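# Advance the cube calendar by one week

## Task

The calendar's front is the side that carries the month name and faces the robot, and it currently shows today's date. Rearrange it so that the front shows the date seven days later, with both digit cubes upright. At the end both cubes must rest flat in the tray on their own, not held there by a gripper. Then open the grippers and pull them away.

## Robot and tools

Robot: two arms, left_arm and right_arm, each ending in a parallel two-finger gripper. The names are not image sides: left_arm sits on the +y side of the world.

World frame: one shared frame in metres. The origin is on the table surface midway between the arm bases. +x points out over the table, +z points up.

Gripper frame: the fingers extend along the gripper's +z axis and close along its y axis. The reported end-effector position is the spot between the pads when they are shut. Closed fingertips reach about 19 mm past that point, and fully open ones about 6 mm. Closing pushes the tips roughly 13 mm farther out, so keep that clearance above a surface.

The 16-number row is used by both execute_actions and move. It is a single flat list covering both arms, each value in [-1, 1]. Order: left dx, dy, dz, rx, ry, rz, left gripper position, left speed, then the same eight for the right arm. The first six per arm are an offset, not a pose. They are expressed in that gripper's own axes and measured from its pose in the most recent result that showed it. Before any such result exists in the scene, or for the second and later calls within one reply, they are measured from where the robot is when the action begins. Scale: 1.0 equals 0.6 m for dx/dy/dz and 180 degrees for rotation. rx, ry, rz form one rotation vector. All zeros is not a hold: it drives the gripper back to that reference pose. To keep an arm still, send the offset that returns it to its desired spot in the first call of a reply and zeros afterwards.

Gripper numbers are absolute settings. Position: +1 is fully open (85 mm), 0 is about 41 mm, the pads touch near -0.8, and -1 keeps closing until blocked. Speed of the finger gap: -1 is about 20 mm/s, 0 about 85, +1 about 150. Grip force is set by the arm, roughly 190 to 235 N per pad. For a full grip, send -1 and keep sending it. For a gentler grip, open first, then close to slightly less than the object's width. To release, send a width greater than the object. To leave a gripper unchanged, repeat its last two numbers, because a 0 is itself a command. Fingers stay put until the position changes by 0.01 or more. They may re-close on their own if the object slips or is lost.

Motion limits: each control step, the commanded pose is clipped to within 70 mm and 16 degrees of the measured pose. Position is favoured over orientation when both cannot be met. Elbows stop just short of straight.

Tools:
- execute_actions: "actions" is a list holding at most one item. An empty list just returns the state. An action is {"rows": [...], "steps": n} with 1 to 15 rows and n at most 15 (default 15), each step 1/30 s. Every row is offset from the same reference pose, not from the previous row, and the last row repeats to fill the steps. A wait is {"steps": n} with n up to 300, counted from the previous result, so your reply time uses some of it. Optional "pictures" (boolean) controls images.
- move: "target" is one 16-number row as above. "speed" is 0.002 to 0.5 m/s (default 0.25), and rotation is capped at twice that in rad/s. Each gripper follows a straight path for 0.5 to 10 s, and both arms finish together. Paths ignore obstacles and the other arm, and grippers may lag, drift or overshoot the speed. Finger numbers are sent at the start. The result adds a "move:" line with the outcome (done, off_target, moving, held, fault) and limits: paced means the pose was clipped; held means a check blocked steps, after which the arm may jump quickly. It also gives each gripper's distance from its target.
- wait: "seconds" 0 to 10; nothing new is sent.
- zoom_image: "camera" (cam_head_left, cam_head_right, cam_high, cam_low, cam_left_wrist, cam_right_wrist) and "region" [x0, y0, x1, y1] in pixels, top-left origin, no larger than 504 by 504.
- finished_scene: "scene" (integer, 1 to 2) ends and grades the current scene; it cannot be undone.

Results: the state line lists each gripper's end_effector_position (m) and end_effector_quat_wxyz in the world frame; at long reach the printed position may be off. position_measured_pct is about 50 minus 50 times the finger position, so 0 means fully open. Stopping below about 90 means something is held or blocking; about 90 or more means the pads met on nothing or on something very thin. "pose unreachable" names an arm whose command was altered or blocked by the clearance check. HELD marks steps not fully sent. "Hand target" shows where each gripper is currently being driven. After an action, an arm continues only to its last clipped pose, so check where it ended and command the rest.

Cameras are 896x504 images, with calibration provided in OpenCV conventions (K, distortion, world-to-camera transform). Fixed cameras may be off by a couple of degrees and millimetres.

Safety: do not knock or set anything off the table, drop parts, or slam into things. Contact force grows with speed and with how far the target lies beyond the contact. Keep the arms from hitting or pressing on each other. If a joint's contact torque reaches its load limit (49.1 N m for the larger joints, 30.9 N m for the forearm roll and wrist joints, held weight included), that arm halts for 10 s. Motors holding loads warm up: a MOTOR HOT warning appears at 60 °C, and at 75 °C the arm goes weak and sinks. Brief tugs on held parts or pushes on loose ones may occur.

Suggested order: look, work out which cube faces should show, grip and turn or swap the cubes, set them flat in the tray, release, move clear, check the cameras, then call finished_scene.

Each tool is called after "Request:" in YAML: its name, and indented under it one key for each argument.

## Session

Request:
execute_actions:
  actions: []

Scene clock: 0.00 s of 7600.00 s.
left_arm: end_effector_position=(+0.4455, +0.4252, +0.3437) position_measured_pct=0.0 end_effector_quat_wxyz=(+0.124, -0.256, +0.839, -0.465) | right_arm: end_effector_position=(+0.3242, +0.1607, +0.3953) position_measured_pct=0.0 end_effector_quat_wxyz=(+0.168, +0.803, +0.237, +0.520)
Joint positions: left_arm=[-1.175  0.408  0.09   1.701  0.885  1.528  0.987] | right_arm=[-1.229  0.516 -0.2    1.488  1.263  1.482  3.317]
Joint velocities: left_arm=[ 0.001 -0.     0.001  0.    -0.001  0.001 -0.   ] | right_arm=[-0.002 -0.    -0.    -0.    -0.    -0.003  0.   ]
Motor temperatures (°C, as the motors report them): left_arm=[31 37 33 36 34 43 47] | right_arm=[30 34 31 32 40 46 39]
Hand target (left_arm): +0.446, +0.425, +0.344; +0.124, -0.256, +0.839, -0.465
Hand target (right_arm): +0.324, +0.161, +0.395; +0.168, +0.803, +0.237, +0.520
camera_calibration (this result's frames):
cam_left_wrist: T_world_to_cam=[[-0.281574, 0.40249, -0.871044, 0.266733], [0.824707, 0.565535, -0.0052745, -0.556227], [0.490483, -0.719842, -0.491177, 0.405247], [0, 0, 0, 1]] pos_world=[0.335062, 0.498922, 0.42845]
cam_right_wrist: T_world_to_cam=[[0.233917, -0.820394, 0.521763, -0.146727], [-0.292498, -0.57117, -0.766948, 0.553731], [0.927215, 0.0267872, -0.37357, -0.0102503], [0, 0, 0, 1]] pos_world=[0.205792, 0.196175, 0.497411]

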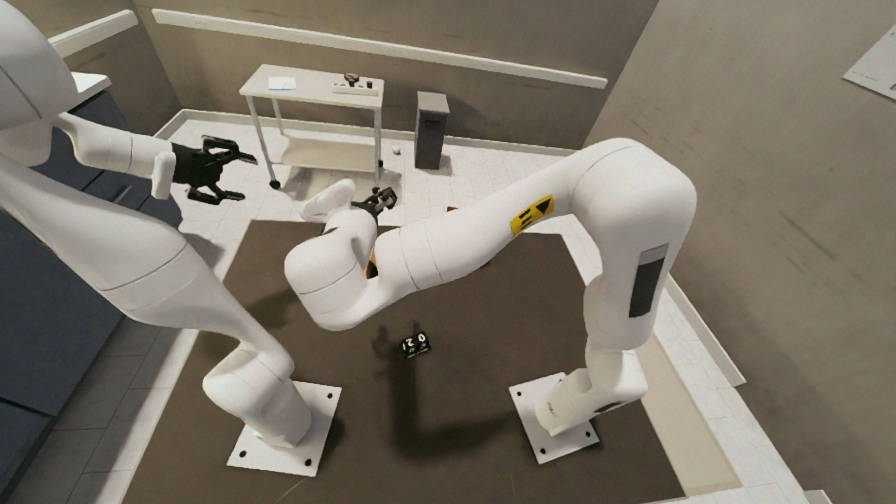

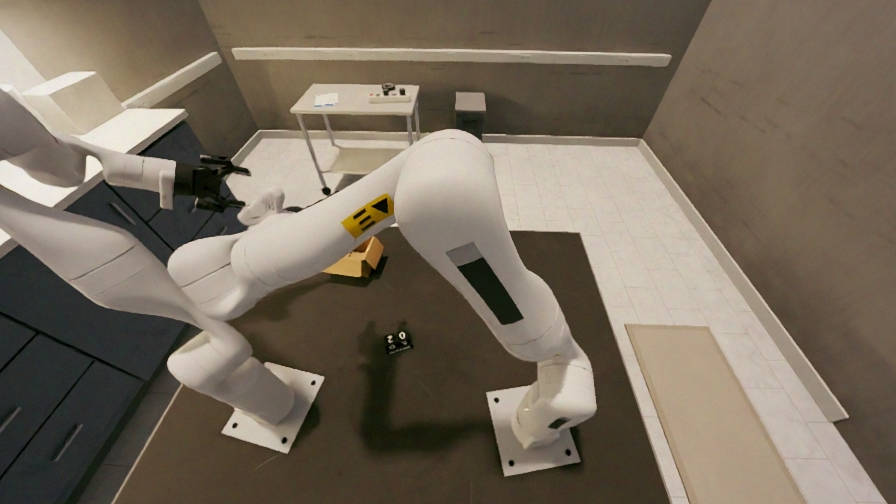

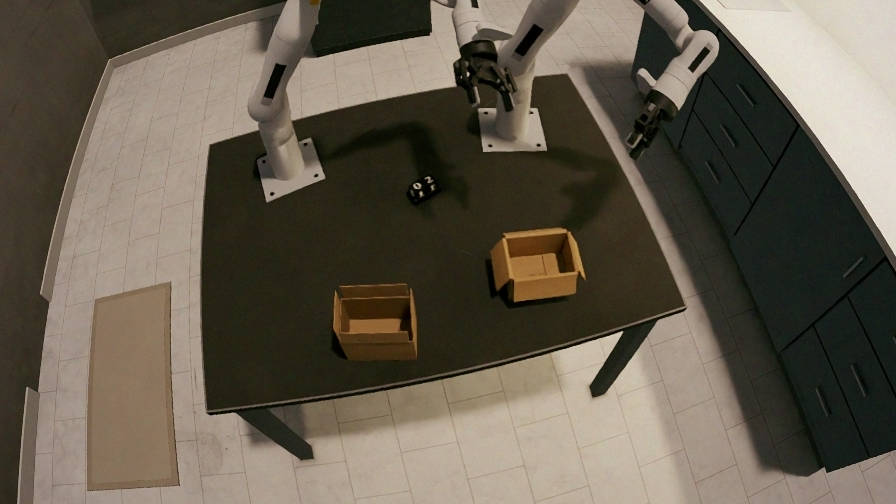

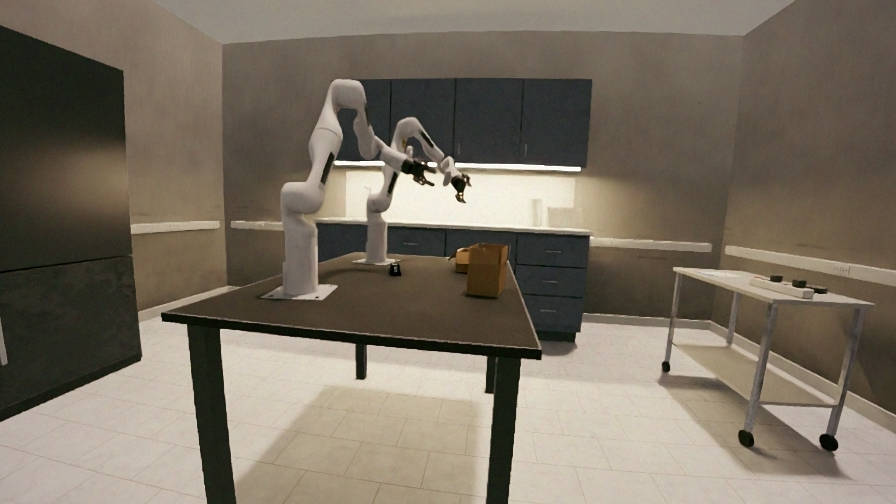

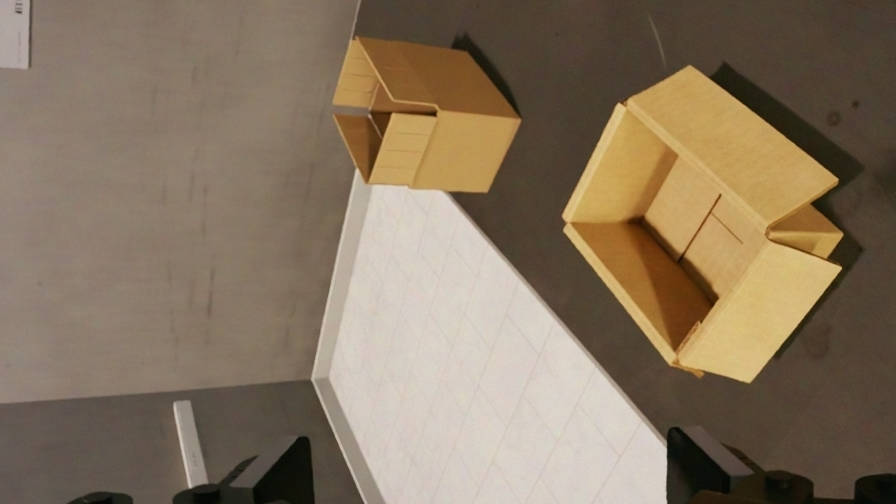

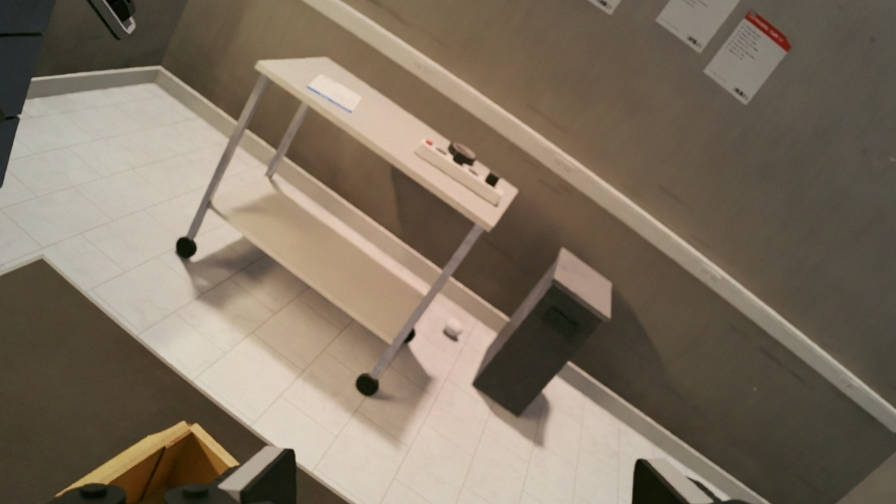

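Request:
zoom_image:
  camera: "cam_head_right"
  region: [375,320,425,360]

Request:
zoom_image:
  camera: "cam_head_left"
  region: [390,325,440,365]

Request:
zoom_image:
  camera: "cam_high"
  region: [395,165,455,210]

Request:
zoom_image:
  camera: "cam_low"
  region: [375,255,415,285]

Region (375, 320, 425, 360) of cam_head_right's 896x504 image, scaled by 10.080, with more detail than that image has; it fills the top 403 rows of this view, and the rest is white.

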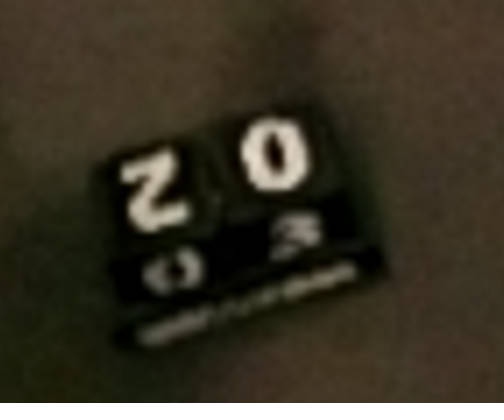

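Region (390, 325, 440, 365) of cam_head_left's 896x504 image, scaled by 10.080, with more detail than that image has; it fills the top 403 rows of this view, and the rest is white.

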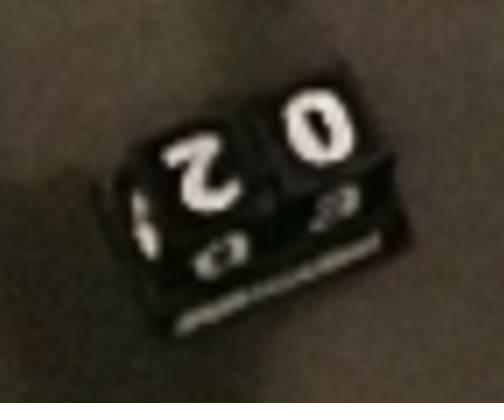

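Region (395, 165, 455, 210) of cam_high's 896x504 image, scaled by 8.400, with more detail than that image has; it fills the top 378 rows of this view, and the rest is white.

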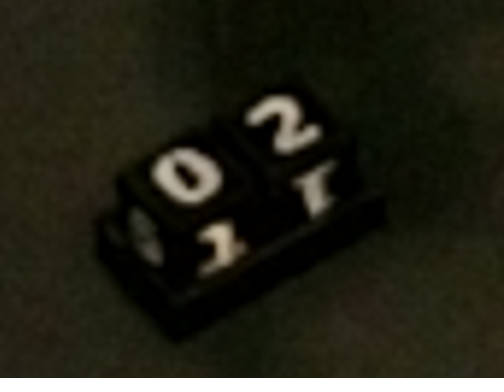

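Region (375, 255, 415, 285) of cam_low's 896x504 image, scaled by 12.600, with more detail than that image has; it fills the top 378 rows of this view, and the rest is white.

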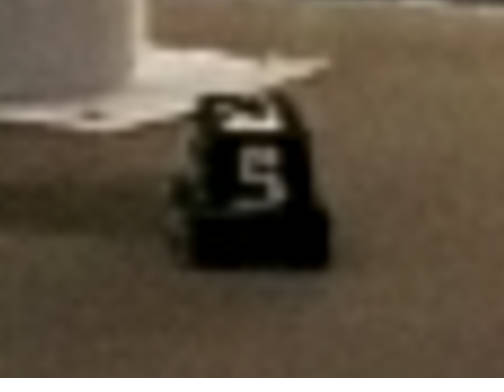

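Request:
move:
  target: [0,0,0,0,0,0,1,0,-0.44,0.071,-0.0935,-0.123,-0.398,0.5,1,0]
  speed: 0.35

Scene clock: 17.97 s of 7600.00 s.
left_arm: end_effector_position=(+0.4455, +0.4252, +0.3437) position_measured_pct=0.0 end_effector_quat_wxyz=(+0.124, -0.256, +0.839, -0.465) | right_arm: end_effector_position=(+0.1901, -0.0208, +0.2399) position_measured_pct=0.0 end_effector_quat_wxyz=(+0.002, +0.819, -0.573, +0.000)
Joint positions: left_arm=[-1.175  0.408  0.09   1.701  0.885  1.528  0.987] | right_arm=[-0.787  0.189 -0.127  1.869  0.026  1.09   2.377]
Joint velocities: left_arm=[ 0.     0.     0.    -0.001 -0.002 -0.001  0.   ] | right_arm=[ 0.004 -0.009  0.01   0.003 -0.002 -0.002  0.003]
Motor temperatures (°C, as the motors report them): left_arm=[31 37 33 36 34 43 47] | right_arm=[30 34 31 32 40 46 39]
Hand target (left_arm): +0.446, +0.425, +0.344; +0.124, -0.256, +0.839, -0.465
Hand target (right_arm): +0.190, -0.021, +0.240; +0.002, +0.819, -0.574, +0.000
Off the commanded pose (left_arm): 0.000 m, 0 deg.
Off the commanded pose (right_arm): 0.001 m, 0 deg.
After step 90, 11.67 s passed at rest.
move: done
camera_calibration (this result's frames):
cam_left_wrist: T_world_to_cam=[[-0.281574, 0.40249, -0.871044, 0.266733], [0.824707, 0.565536, -0.00527409, -0.556228], [0.490484, -0.719841, -0.491176, 0.405247], [0, 0, 0, 1]] pos_world=[0.335063, 0.498923, 0.42845]
cam_right_wrist: T_world_to_cam=[[-0.932196, -0.361498, -0.0181829, 0.177604], [-0.359982, 0.931182, -0.0575693, 0.165532], [0.0377427, -0.0471204, -0.998176, 0.378277], [0, 0, 0, 1]] pos_world=[0.210873, -0.0721123, 0.390346]

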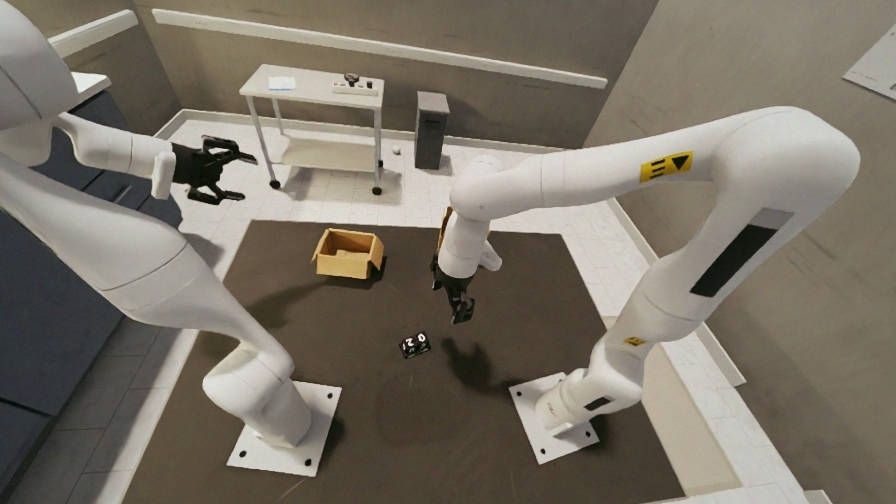

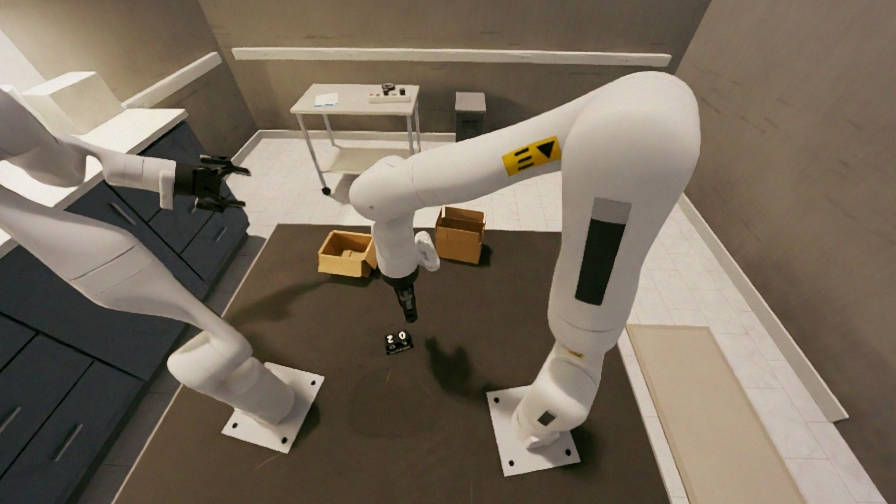

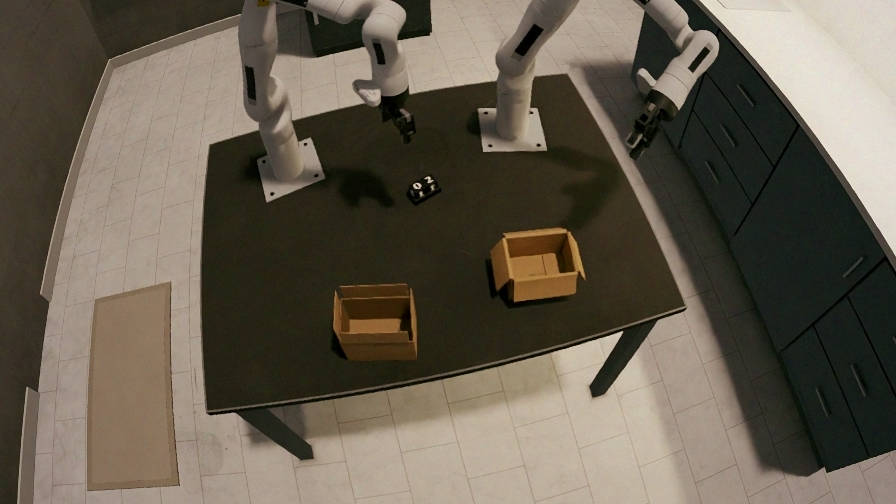

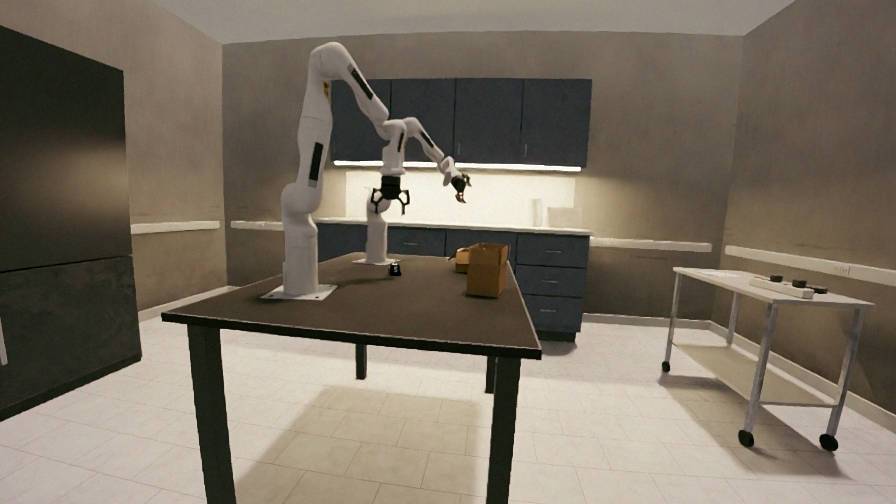

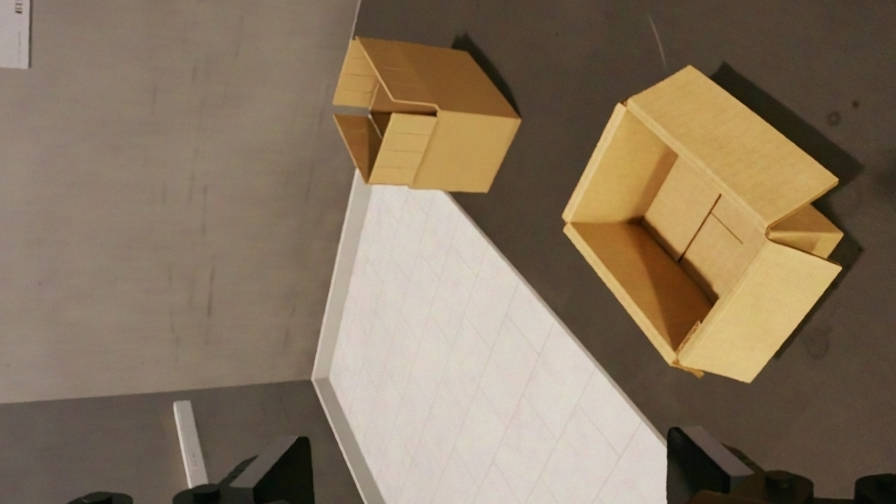

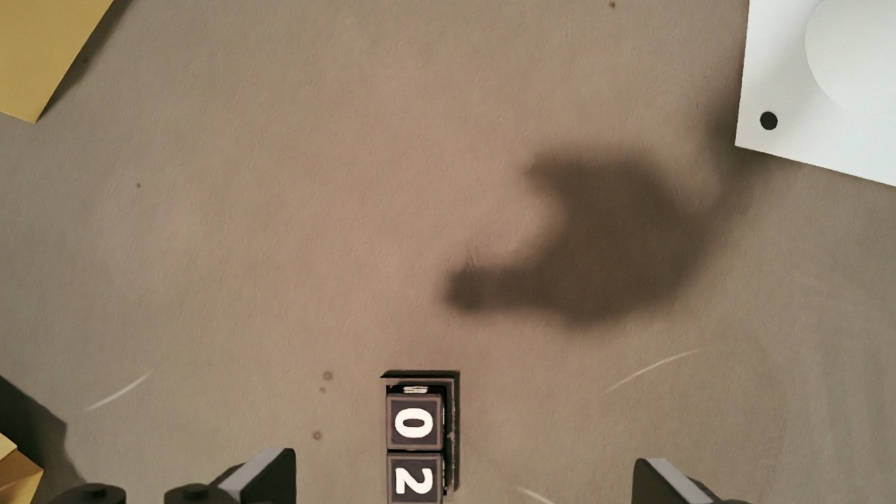

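Request:
move:
  target: [0,0,0,0,0,0,1,0,-0.032,-0.0405,0.233,0,0,0,1,0]
  speed: 0.25

Scene clock: 22.97 s of 7600.00 s.
left_arm: end_effector_position=(+0.4455, +0.4252, +0.3437) position_measured_pct=0.0 end_effector_quat_wxyz=(+0.124, -0.256, +0.839, -0.465) | right_arm: end_effector_position=(+0.2057, +0.0055, +0.0998) position_measured_pct=0.0 end_effector_quat_wxyz=(+0.002, +0.820, -0.573, +0.000)
Joint positions: left_arm=[-1.175  0.408  0.09   1.701  0.885  1.528  0.987] | right_arm=[-0.808  0.477 -0.112  2.001  0.082  0.672  2.33 ]
Joint velocities: left_arm=[-0.    -0.     0.     0.001  0.002  0.001  0.   ] | right_arm=[ 0.001  0.005  0.    -0.     0.    -0.001 -0.   ]
Motor temperatures (°C, as the motors report them): left_arm=[31 37 33 36 34 43 47] | right_arm=[30 34 31 32 40 46 39]
Hand target (left_arm): +0.446, +0.425, +0.344; +0.124, -0.256, +0.839, -0.465
Hand target (right_arm): +0.206, +0.005, +0.100; +0.002, +0.820, -0.573, +0.000
Off the commanded pose (left_arm): 0.000 m, 0 deg.
Off the commanded pose (right_arm): 0.001 m, 0 deg.
After step 90, 0.90 s passed at rest.
move: done
camera_calibration (this result's frames):
cam_left_wrist: T_world_to_cam=[[-0.281574, 0.402489, -0.871044, 0.266733], [0.824706, 0.565536, -0.00527363, -0.556229], [0.490485, -0.719841, -0.491176, 0.405246], [0, 0, 0, 1]] pos_world=[0.335064, 0.498923, 0.42845]
cam_right_wrist: T_world_to_cam=[[-0.931787, -0.362527, -0.0186355, 0.199014], [-0.360997, 0.930802, -0.057344, 0.138784], [0.0381348, -0.046705, -0.998181, 0.239006], [0, 0, 0, 1]] pos_world=[0.226425, -0.0458702, 0.250238]

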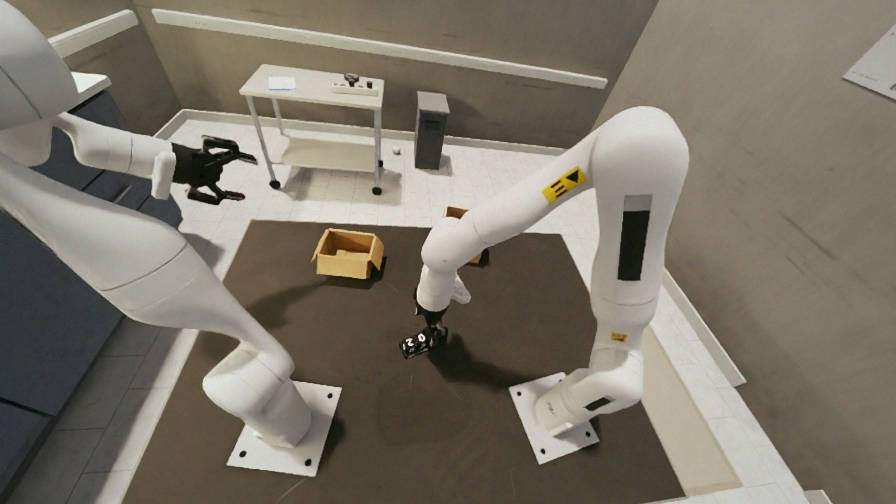

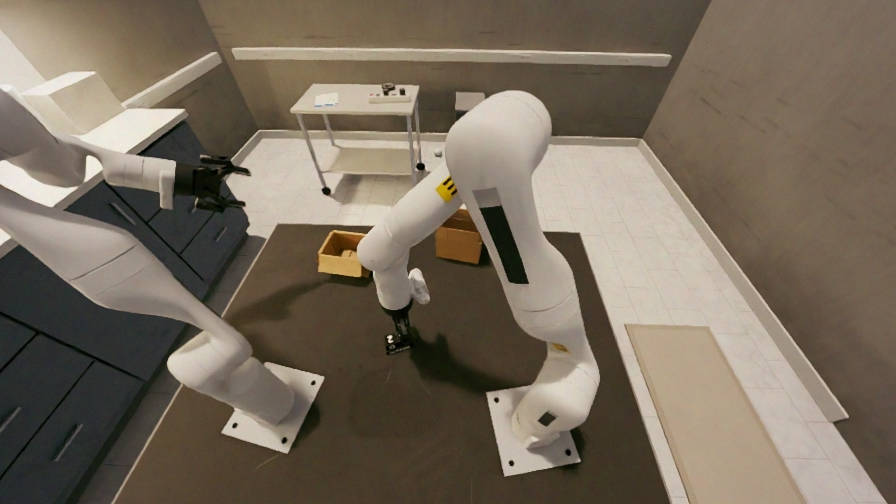

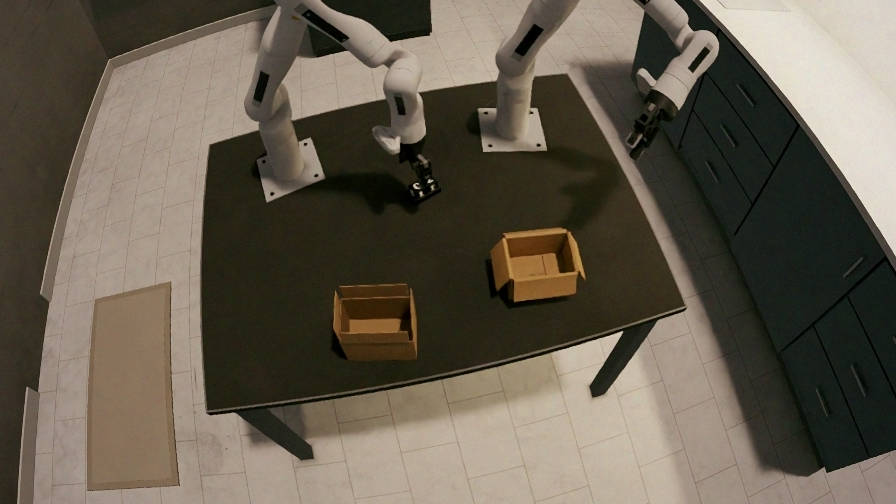

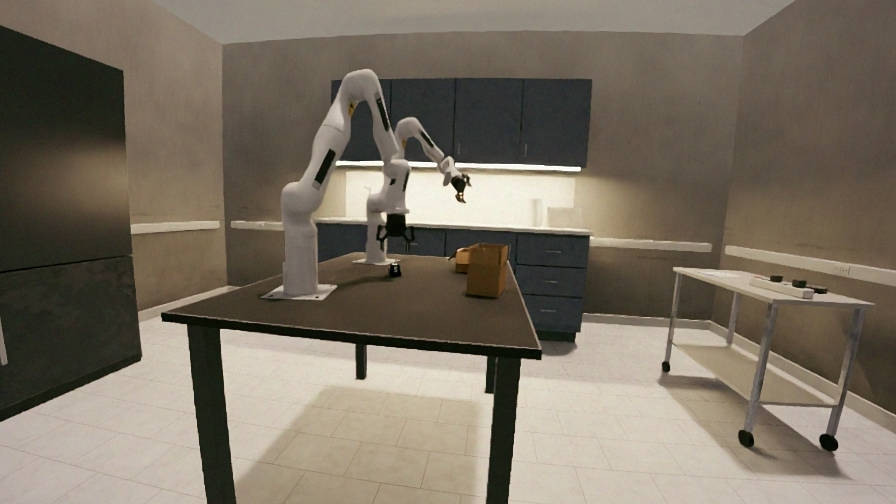

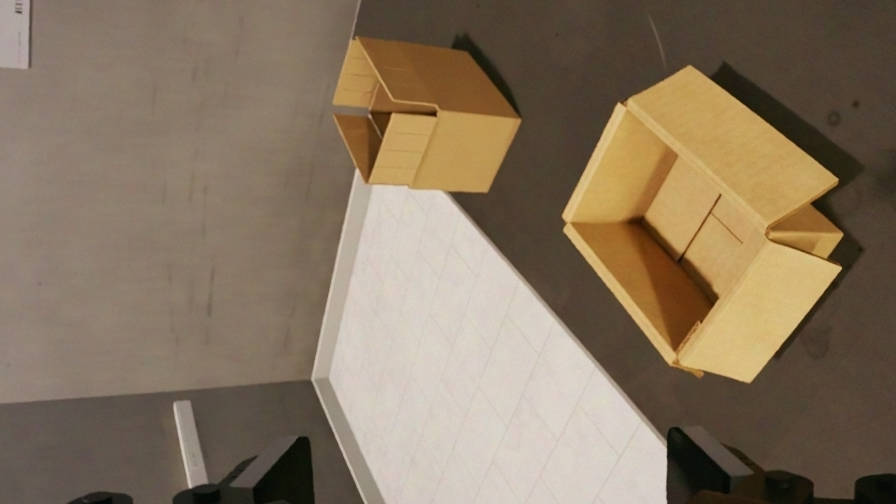

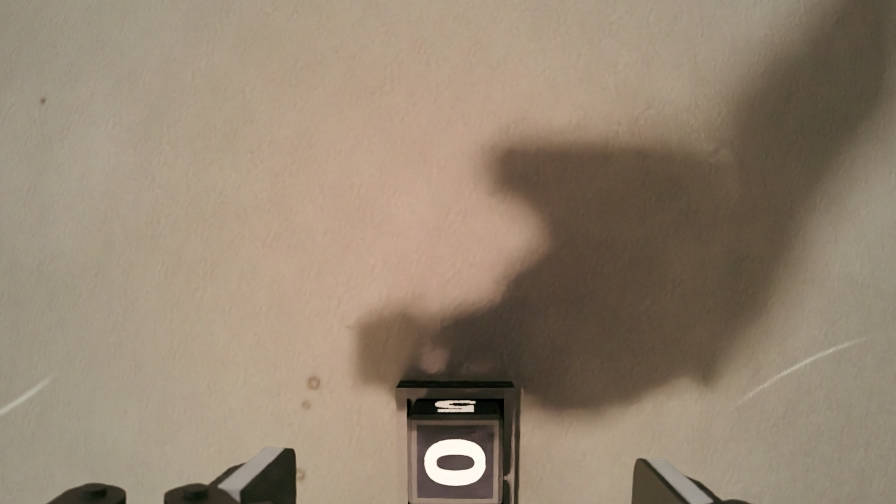

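Request:
move:
  target: [0,0,0,0,0,0,0.5,0,-0.006,-0.0027,0.08,0,0,0,0.5,0]
  speed: 0.12

Request:
zoom_image:
  camera: "cam_low"
  region: [365,225,425,285]

Request:
zoom_image:
  camera: "cam_high"
  region: [385,150,465,215]

Scene clock: 30.20 s of 7600.00 s.
left_arm: end_effector_position=(+0.4455, +0.4252, +0.3437) position_measured_pct=25.0 end_effector_quat_wxyz=(+0.124, -0.256, +0.839, -0.465) | right_arm: end_effector_position=(+0.2058, +0.0095, +0.0519) position_measured_pct=25.0 end_effector_quat_wxyz=(+0.002, +0.820, -0.573, +0.000)
Joint positions: left_arm=[-1.175  0.408  0.09   1.701  0.885  1.528  0.987] | right_arm=[-0.826  0.586 -0.096  2.032  0.104  0.532  2.307]
Joint velocities: left_arm=[ 0.     0.    -0.    -0.     0.001  0.001  0.002] | right_arm=[ 0.001  0.007 -0.     0.     0.001 -0.001 -0.   ]
Motor temperatures (°C, as the motors report them): left_arm=[31 37 33 36 34 43 47] | right_arm=[30 34 31 32 40 46 39]
Hand target (left_arm): +0.446, +0.425, +0.344; +0.124, -0.256, +0.839, -0.465
Hand target (right_arm): +0.206, +0.009, +0.052; +0.002, +0.820, -0.572, +0.000
Off the commanded pose (left_arm): 0.000 m, 0 deg.
Off the commanded pose (right_arm): 0.000 m, 0 deg.
After step 90, 3.47 s passed at rest.
move: done
camera_calibration (this result's frames):
cam_left_wrist: T_world_to_cam=[[-0.281574, 0.402489, -0.871045, 0.266733], [0.824706, 0.565537, -0.00527329, -0.55623], [0.490486, -0.719841, -0.491176, 0.405245], [0, 0, 0, 1]] pos_world=[0.335064, 0.498924, 0.428449]
cam_right_wrist: T_world_to_cam=[[-0.931692, -0.362742, -0.0191778, 0.199717], [-0.361203, 0.930749, -0.0569158, 0.132412], [0.0384955, -0.0461009, -0.998195, 0.191326], [0, 0, 0, 1]] pos_world=[0.226537, -0.0419765, 0.202347]

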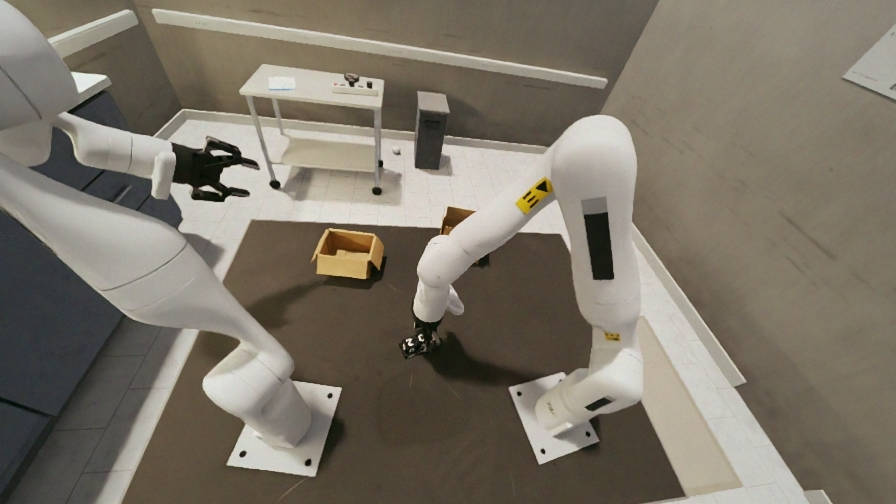

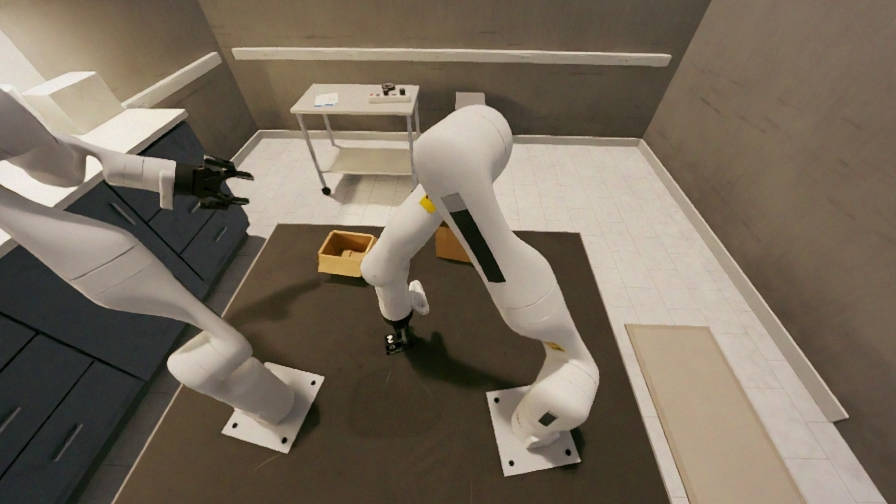

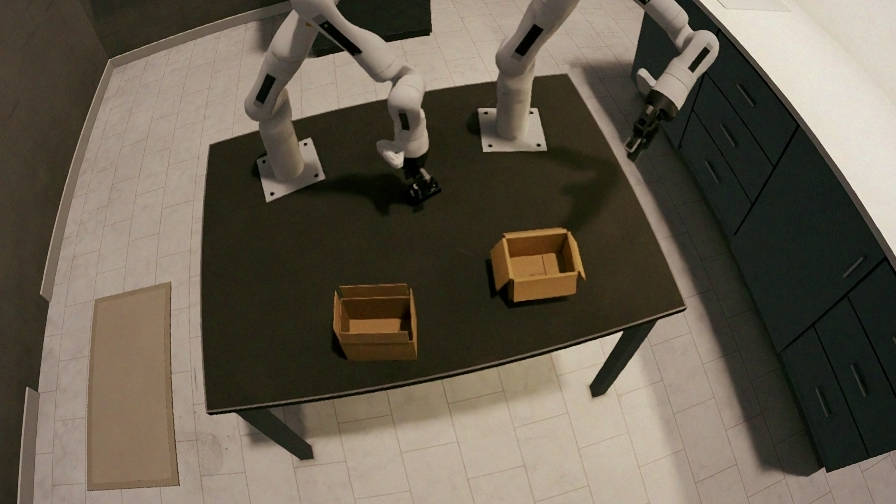

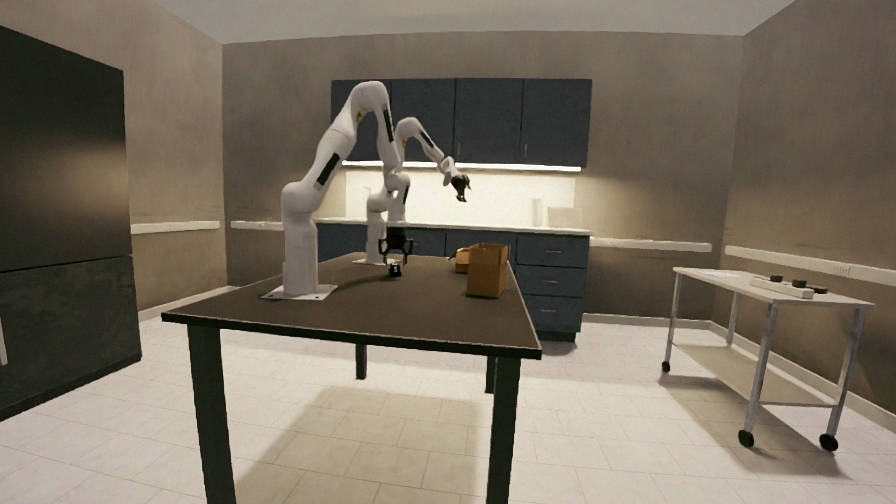

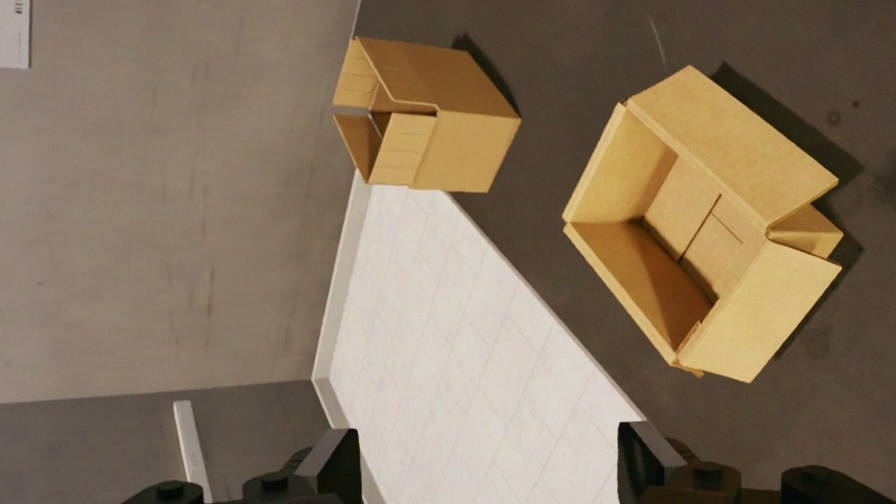

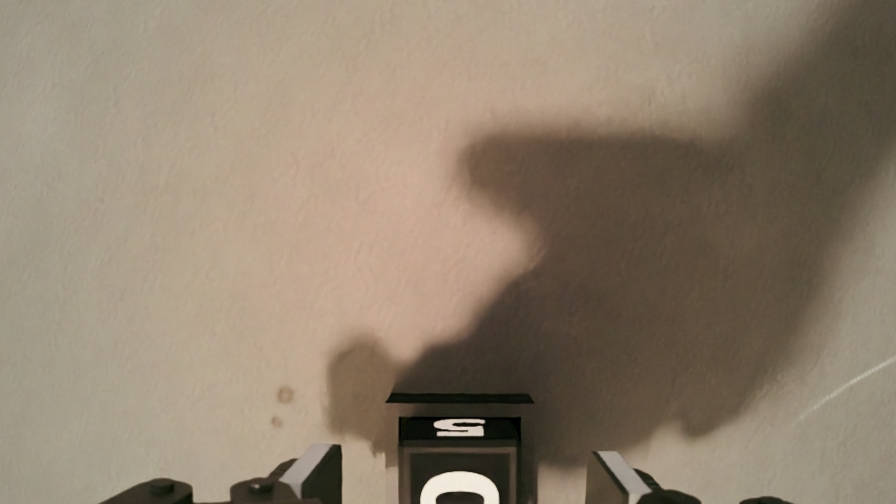

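Region (365, 225, 425, 285) of cam_low's 896x504 image, scaled by 8.400, with more detail than that image has.

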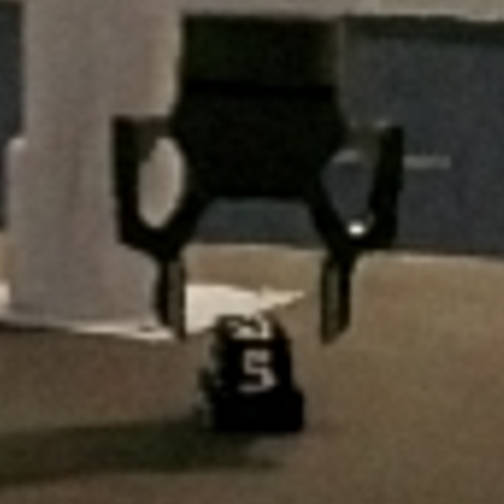

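Region (385, 150, 465, 215) of cam_high's 896x504 image, scaled by 6.300, with more detail than that image has; it fills the top 410 rows of this view, and the rest is white.

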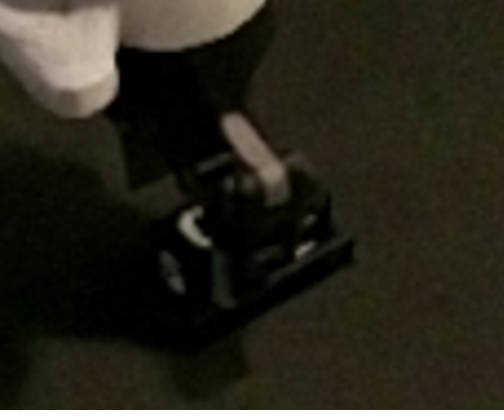

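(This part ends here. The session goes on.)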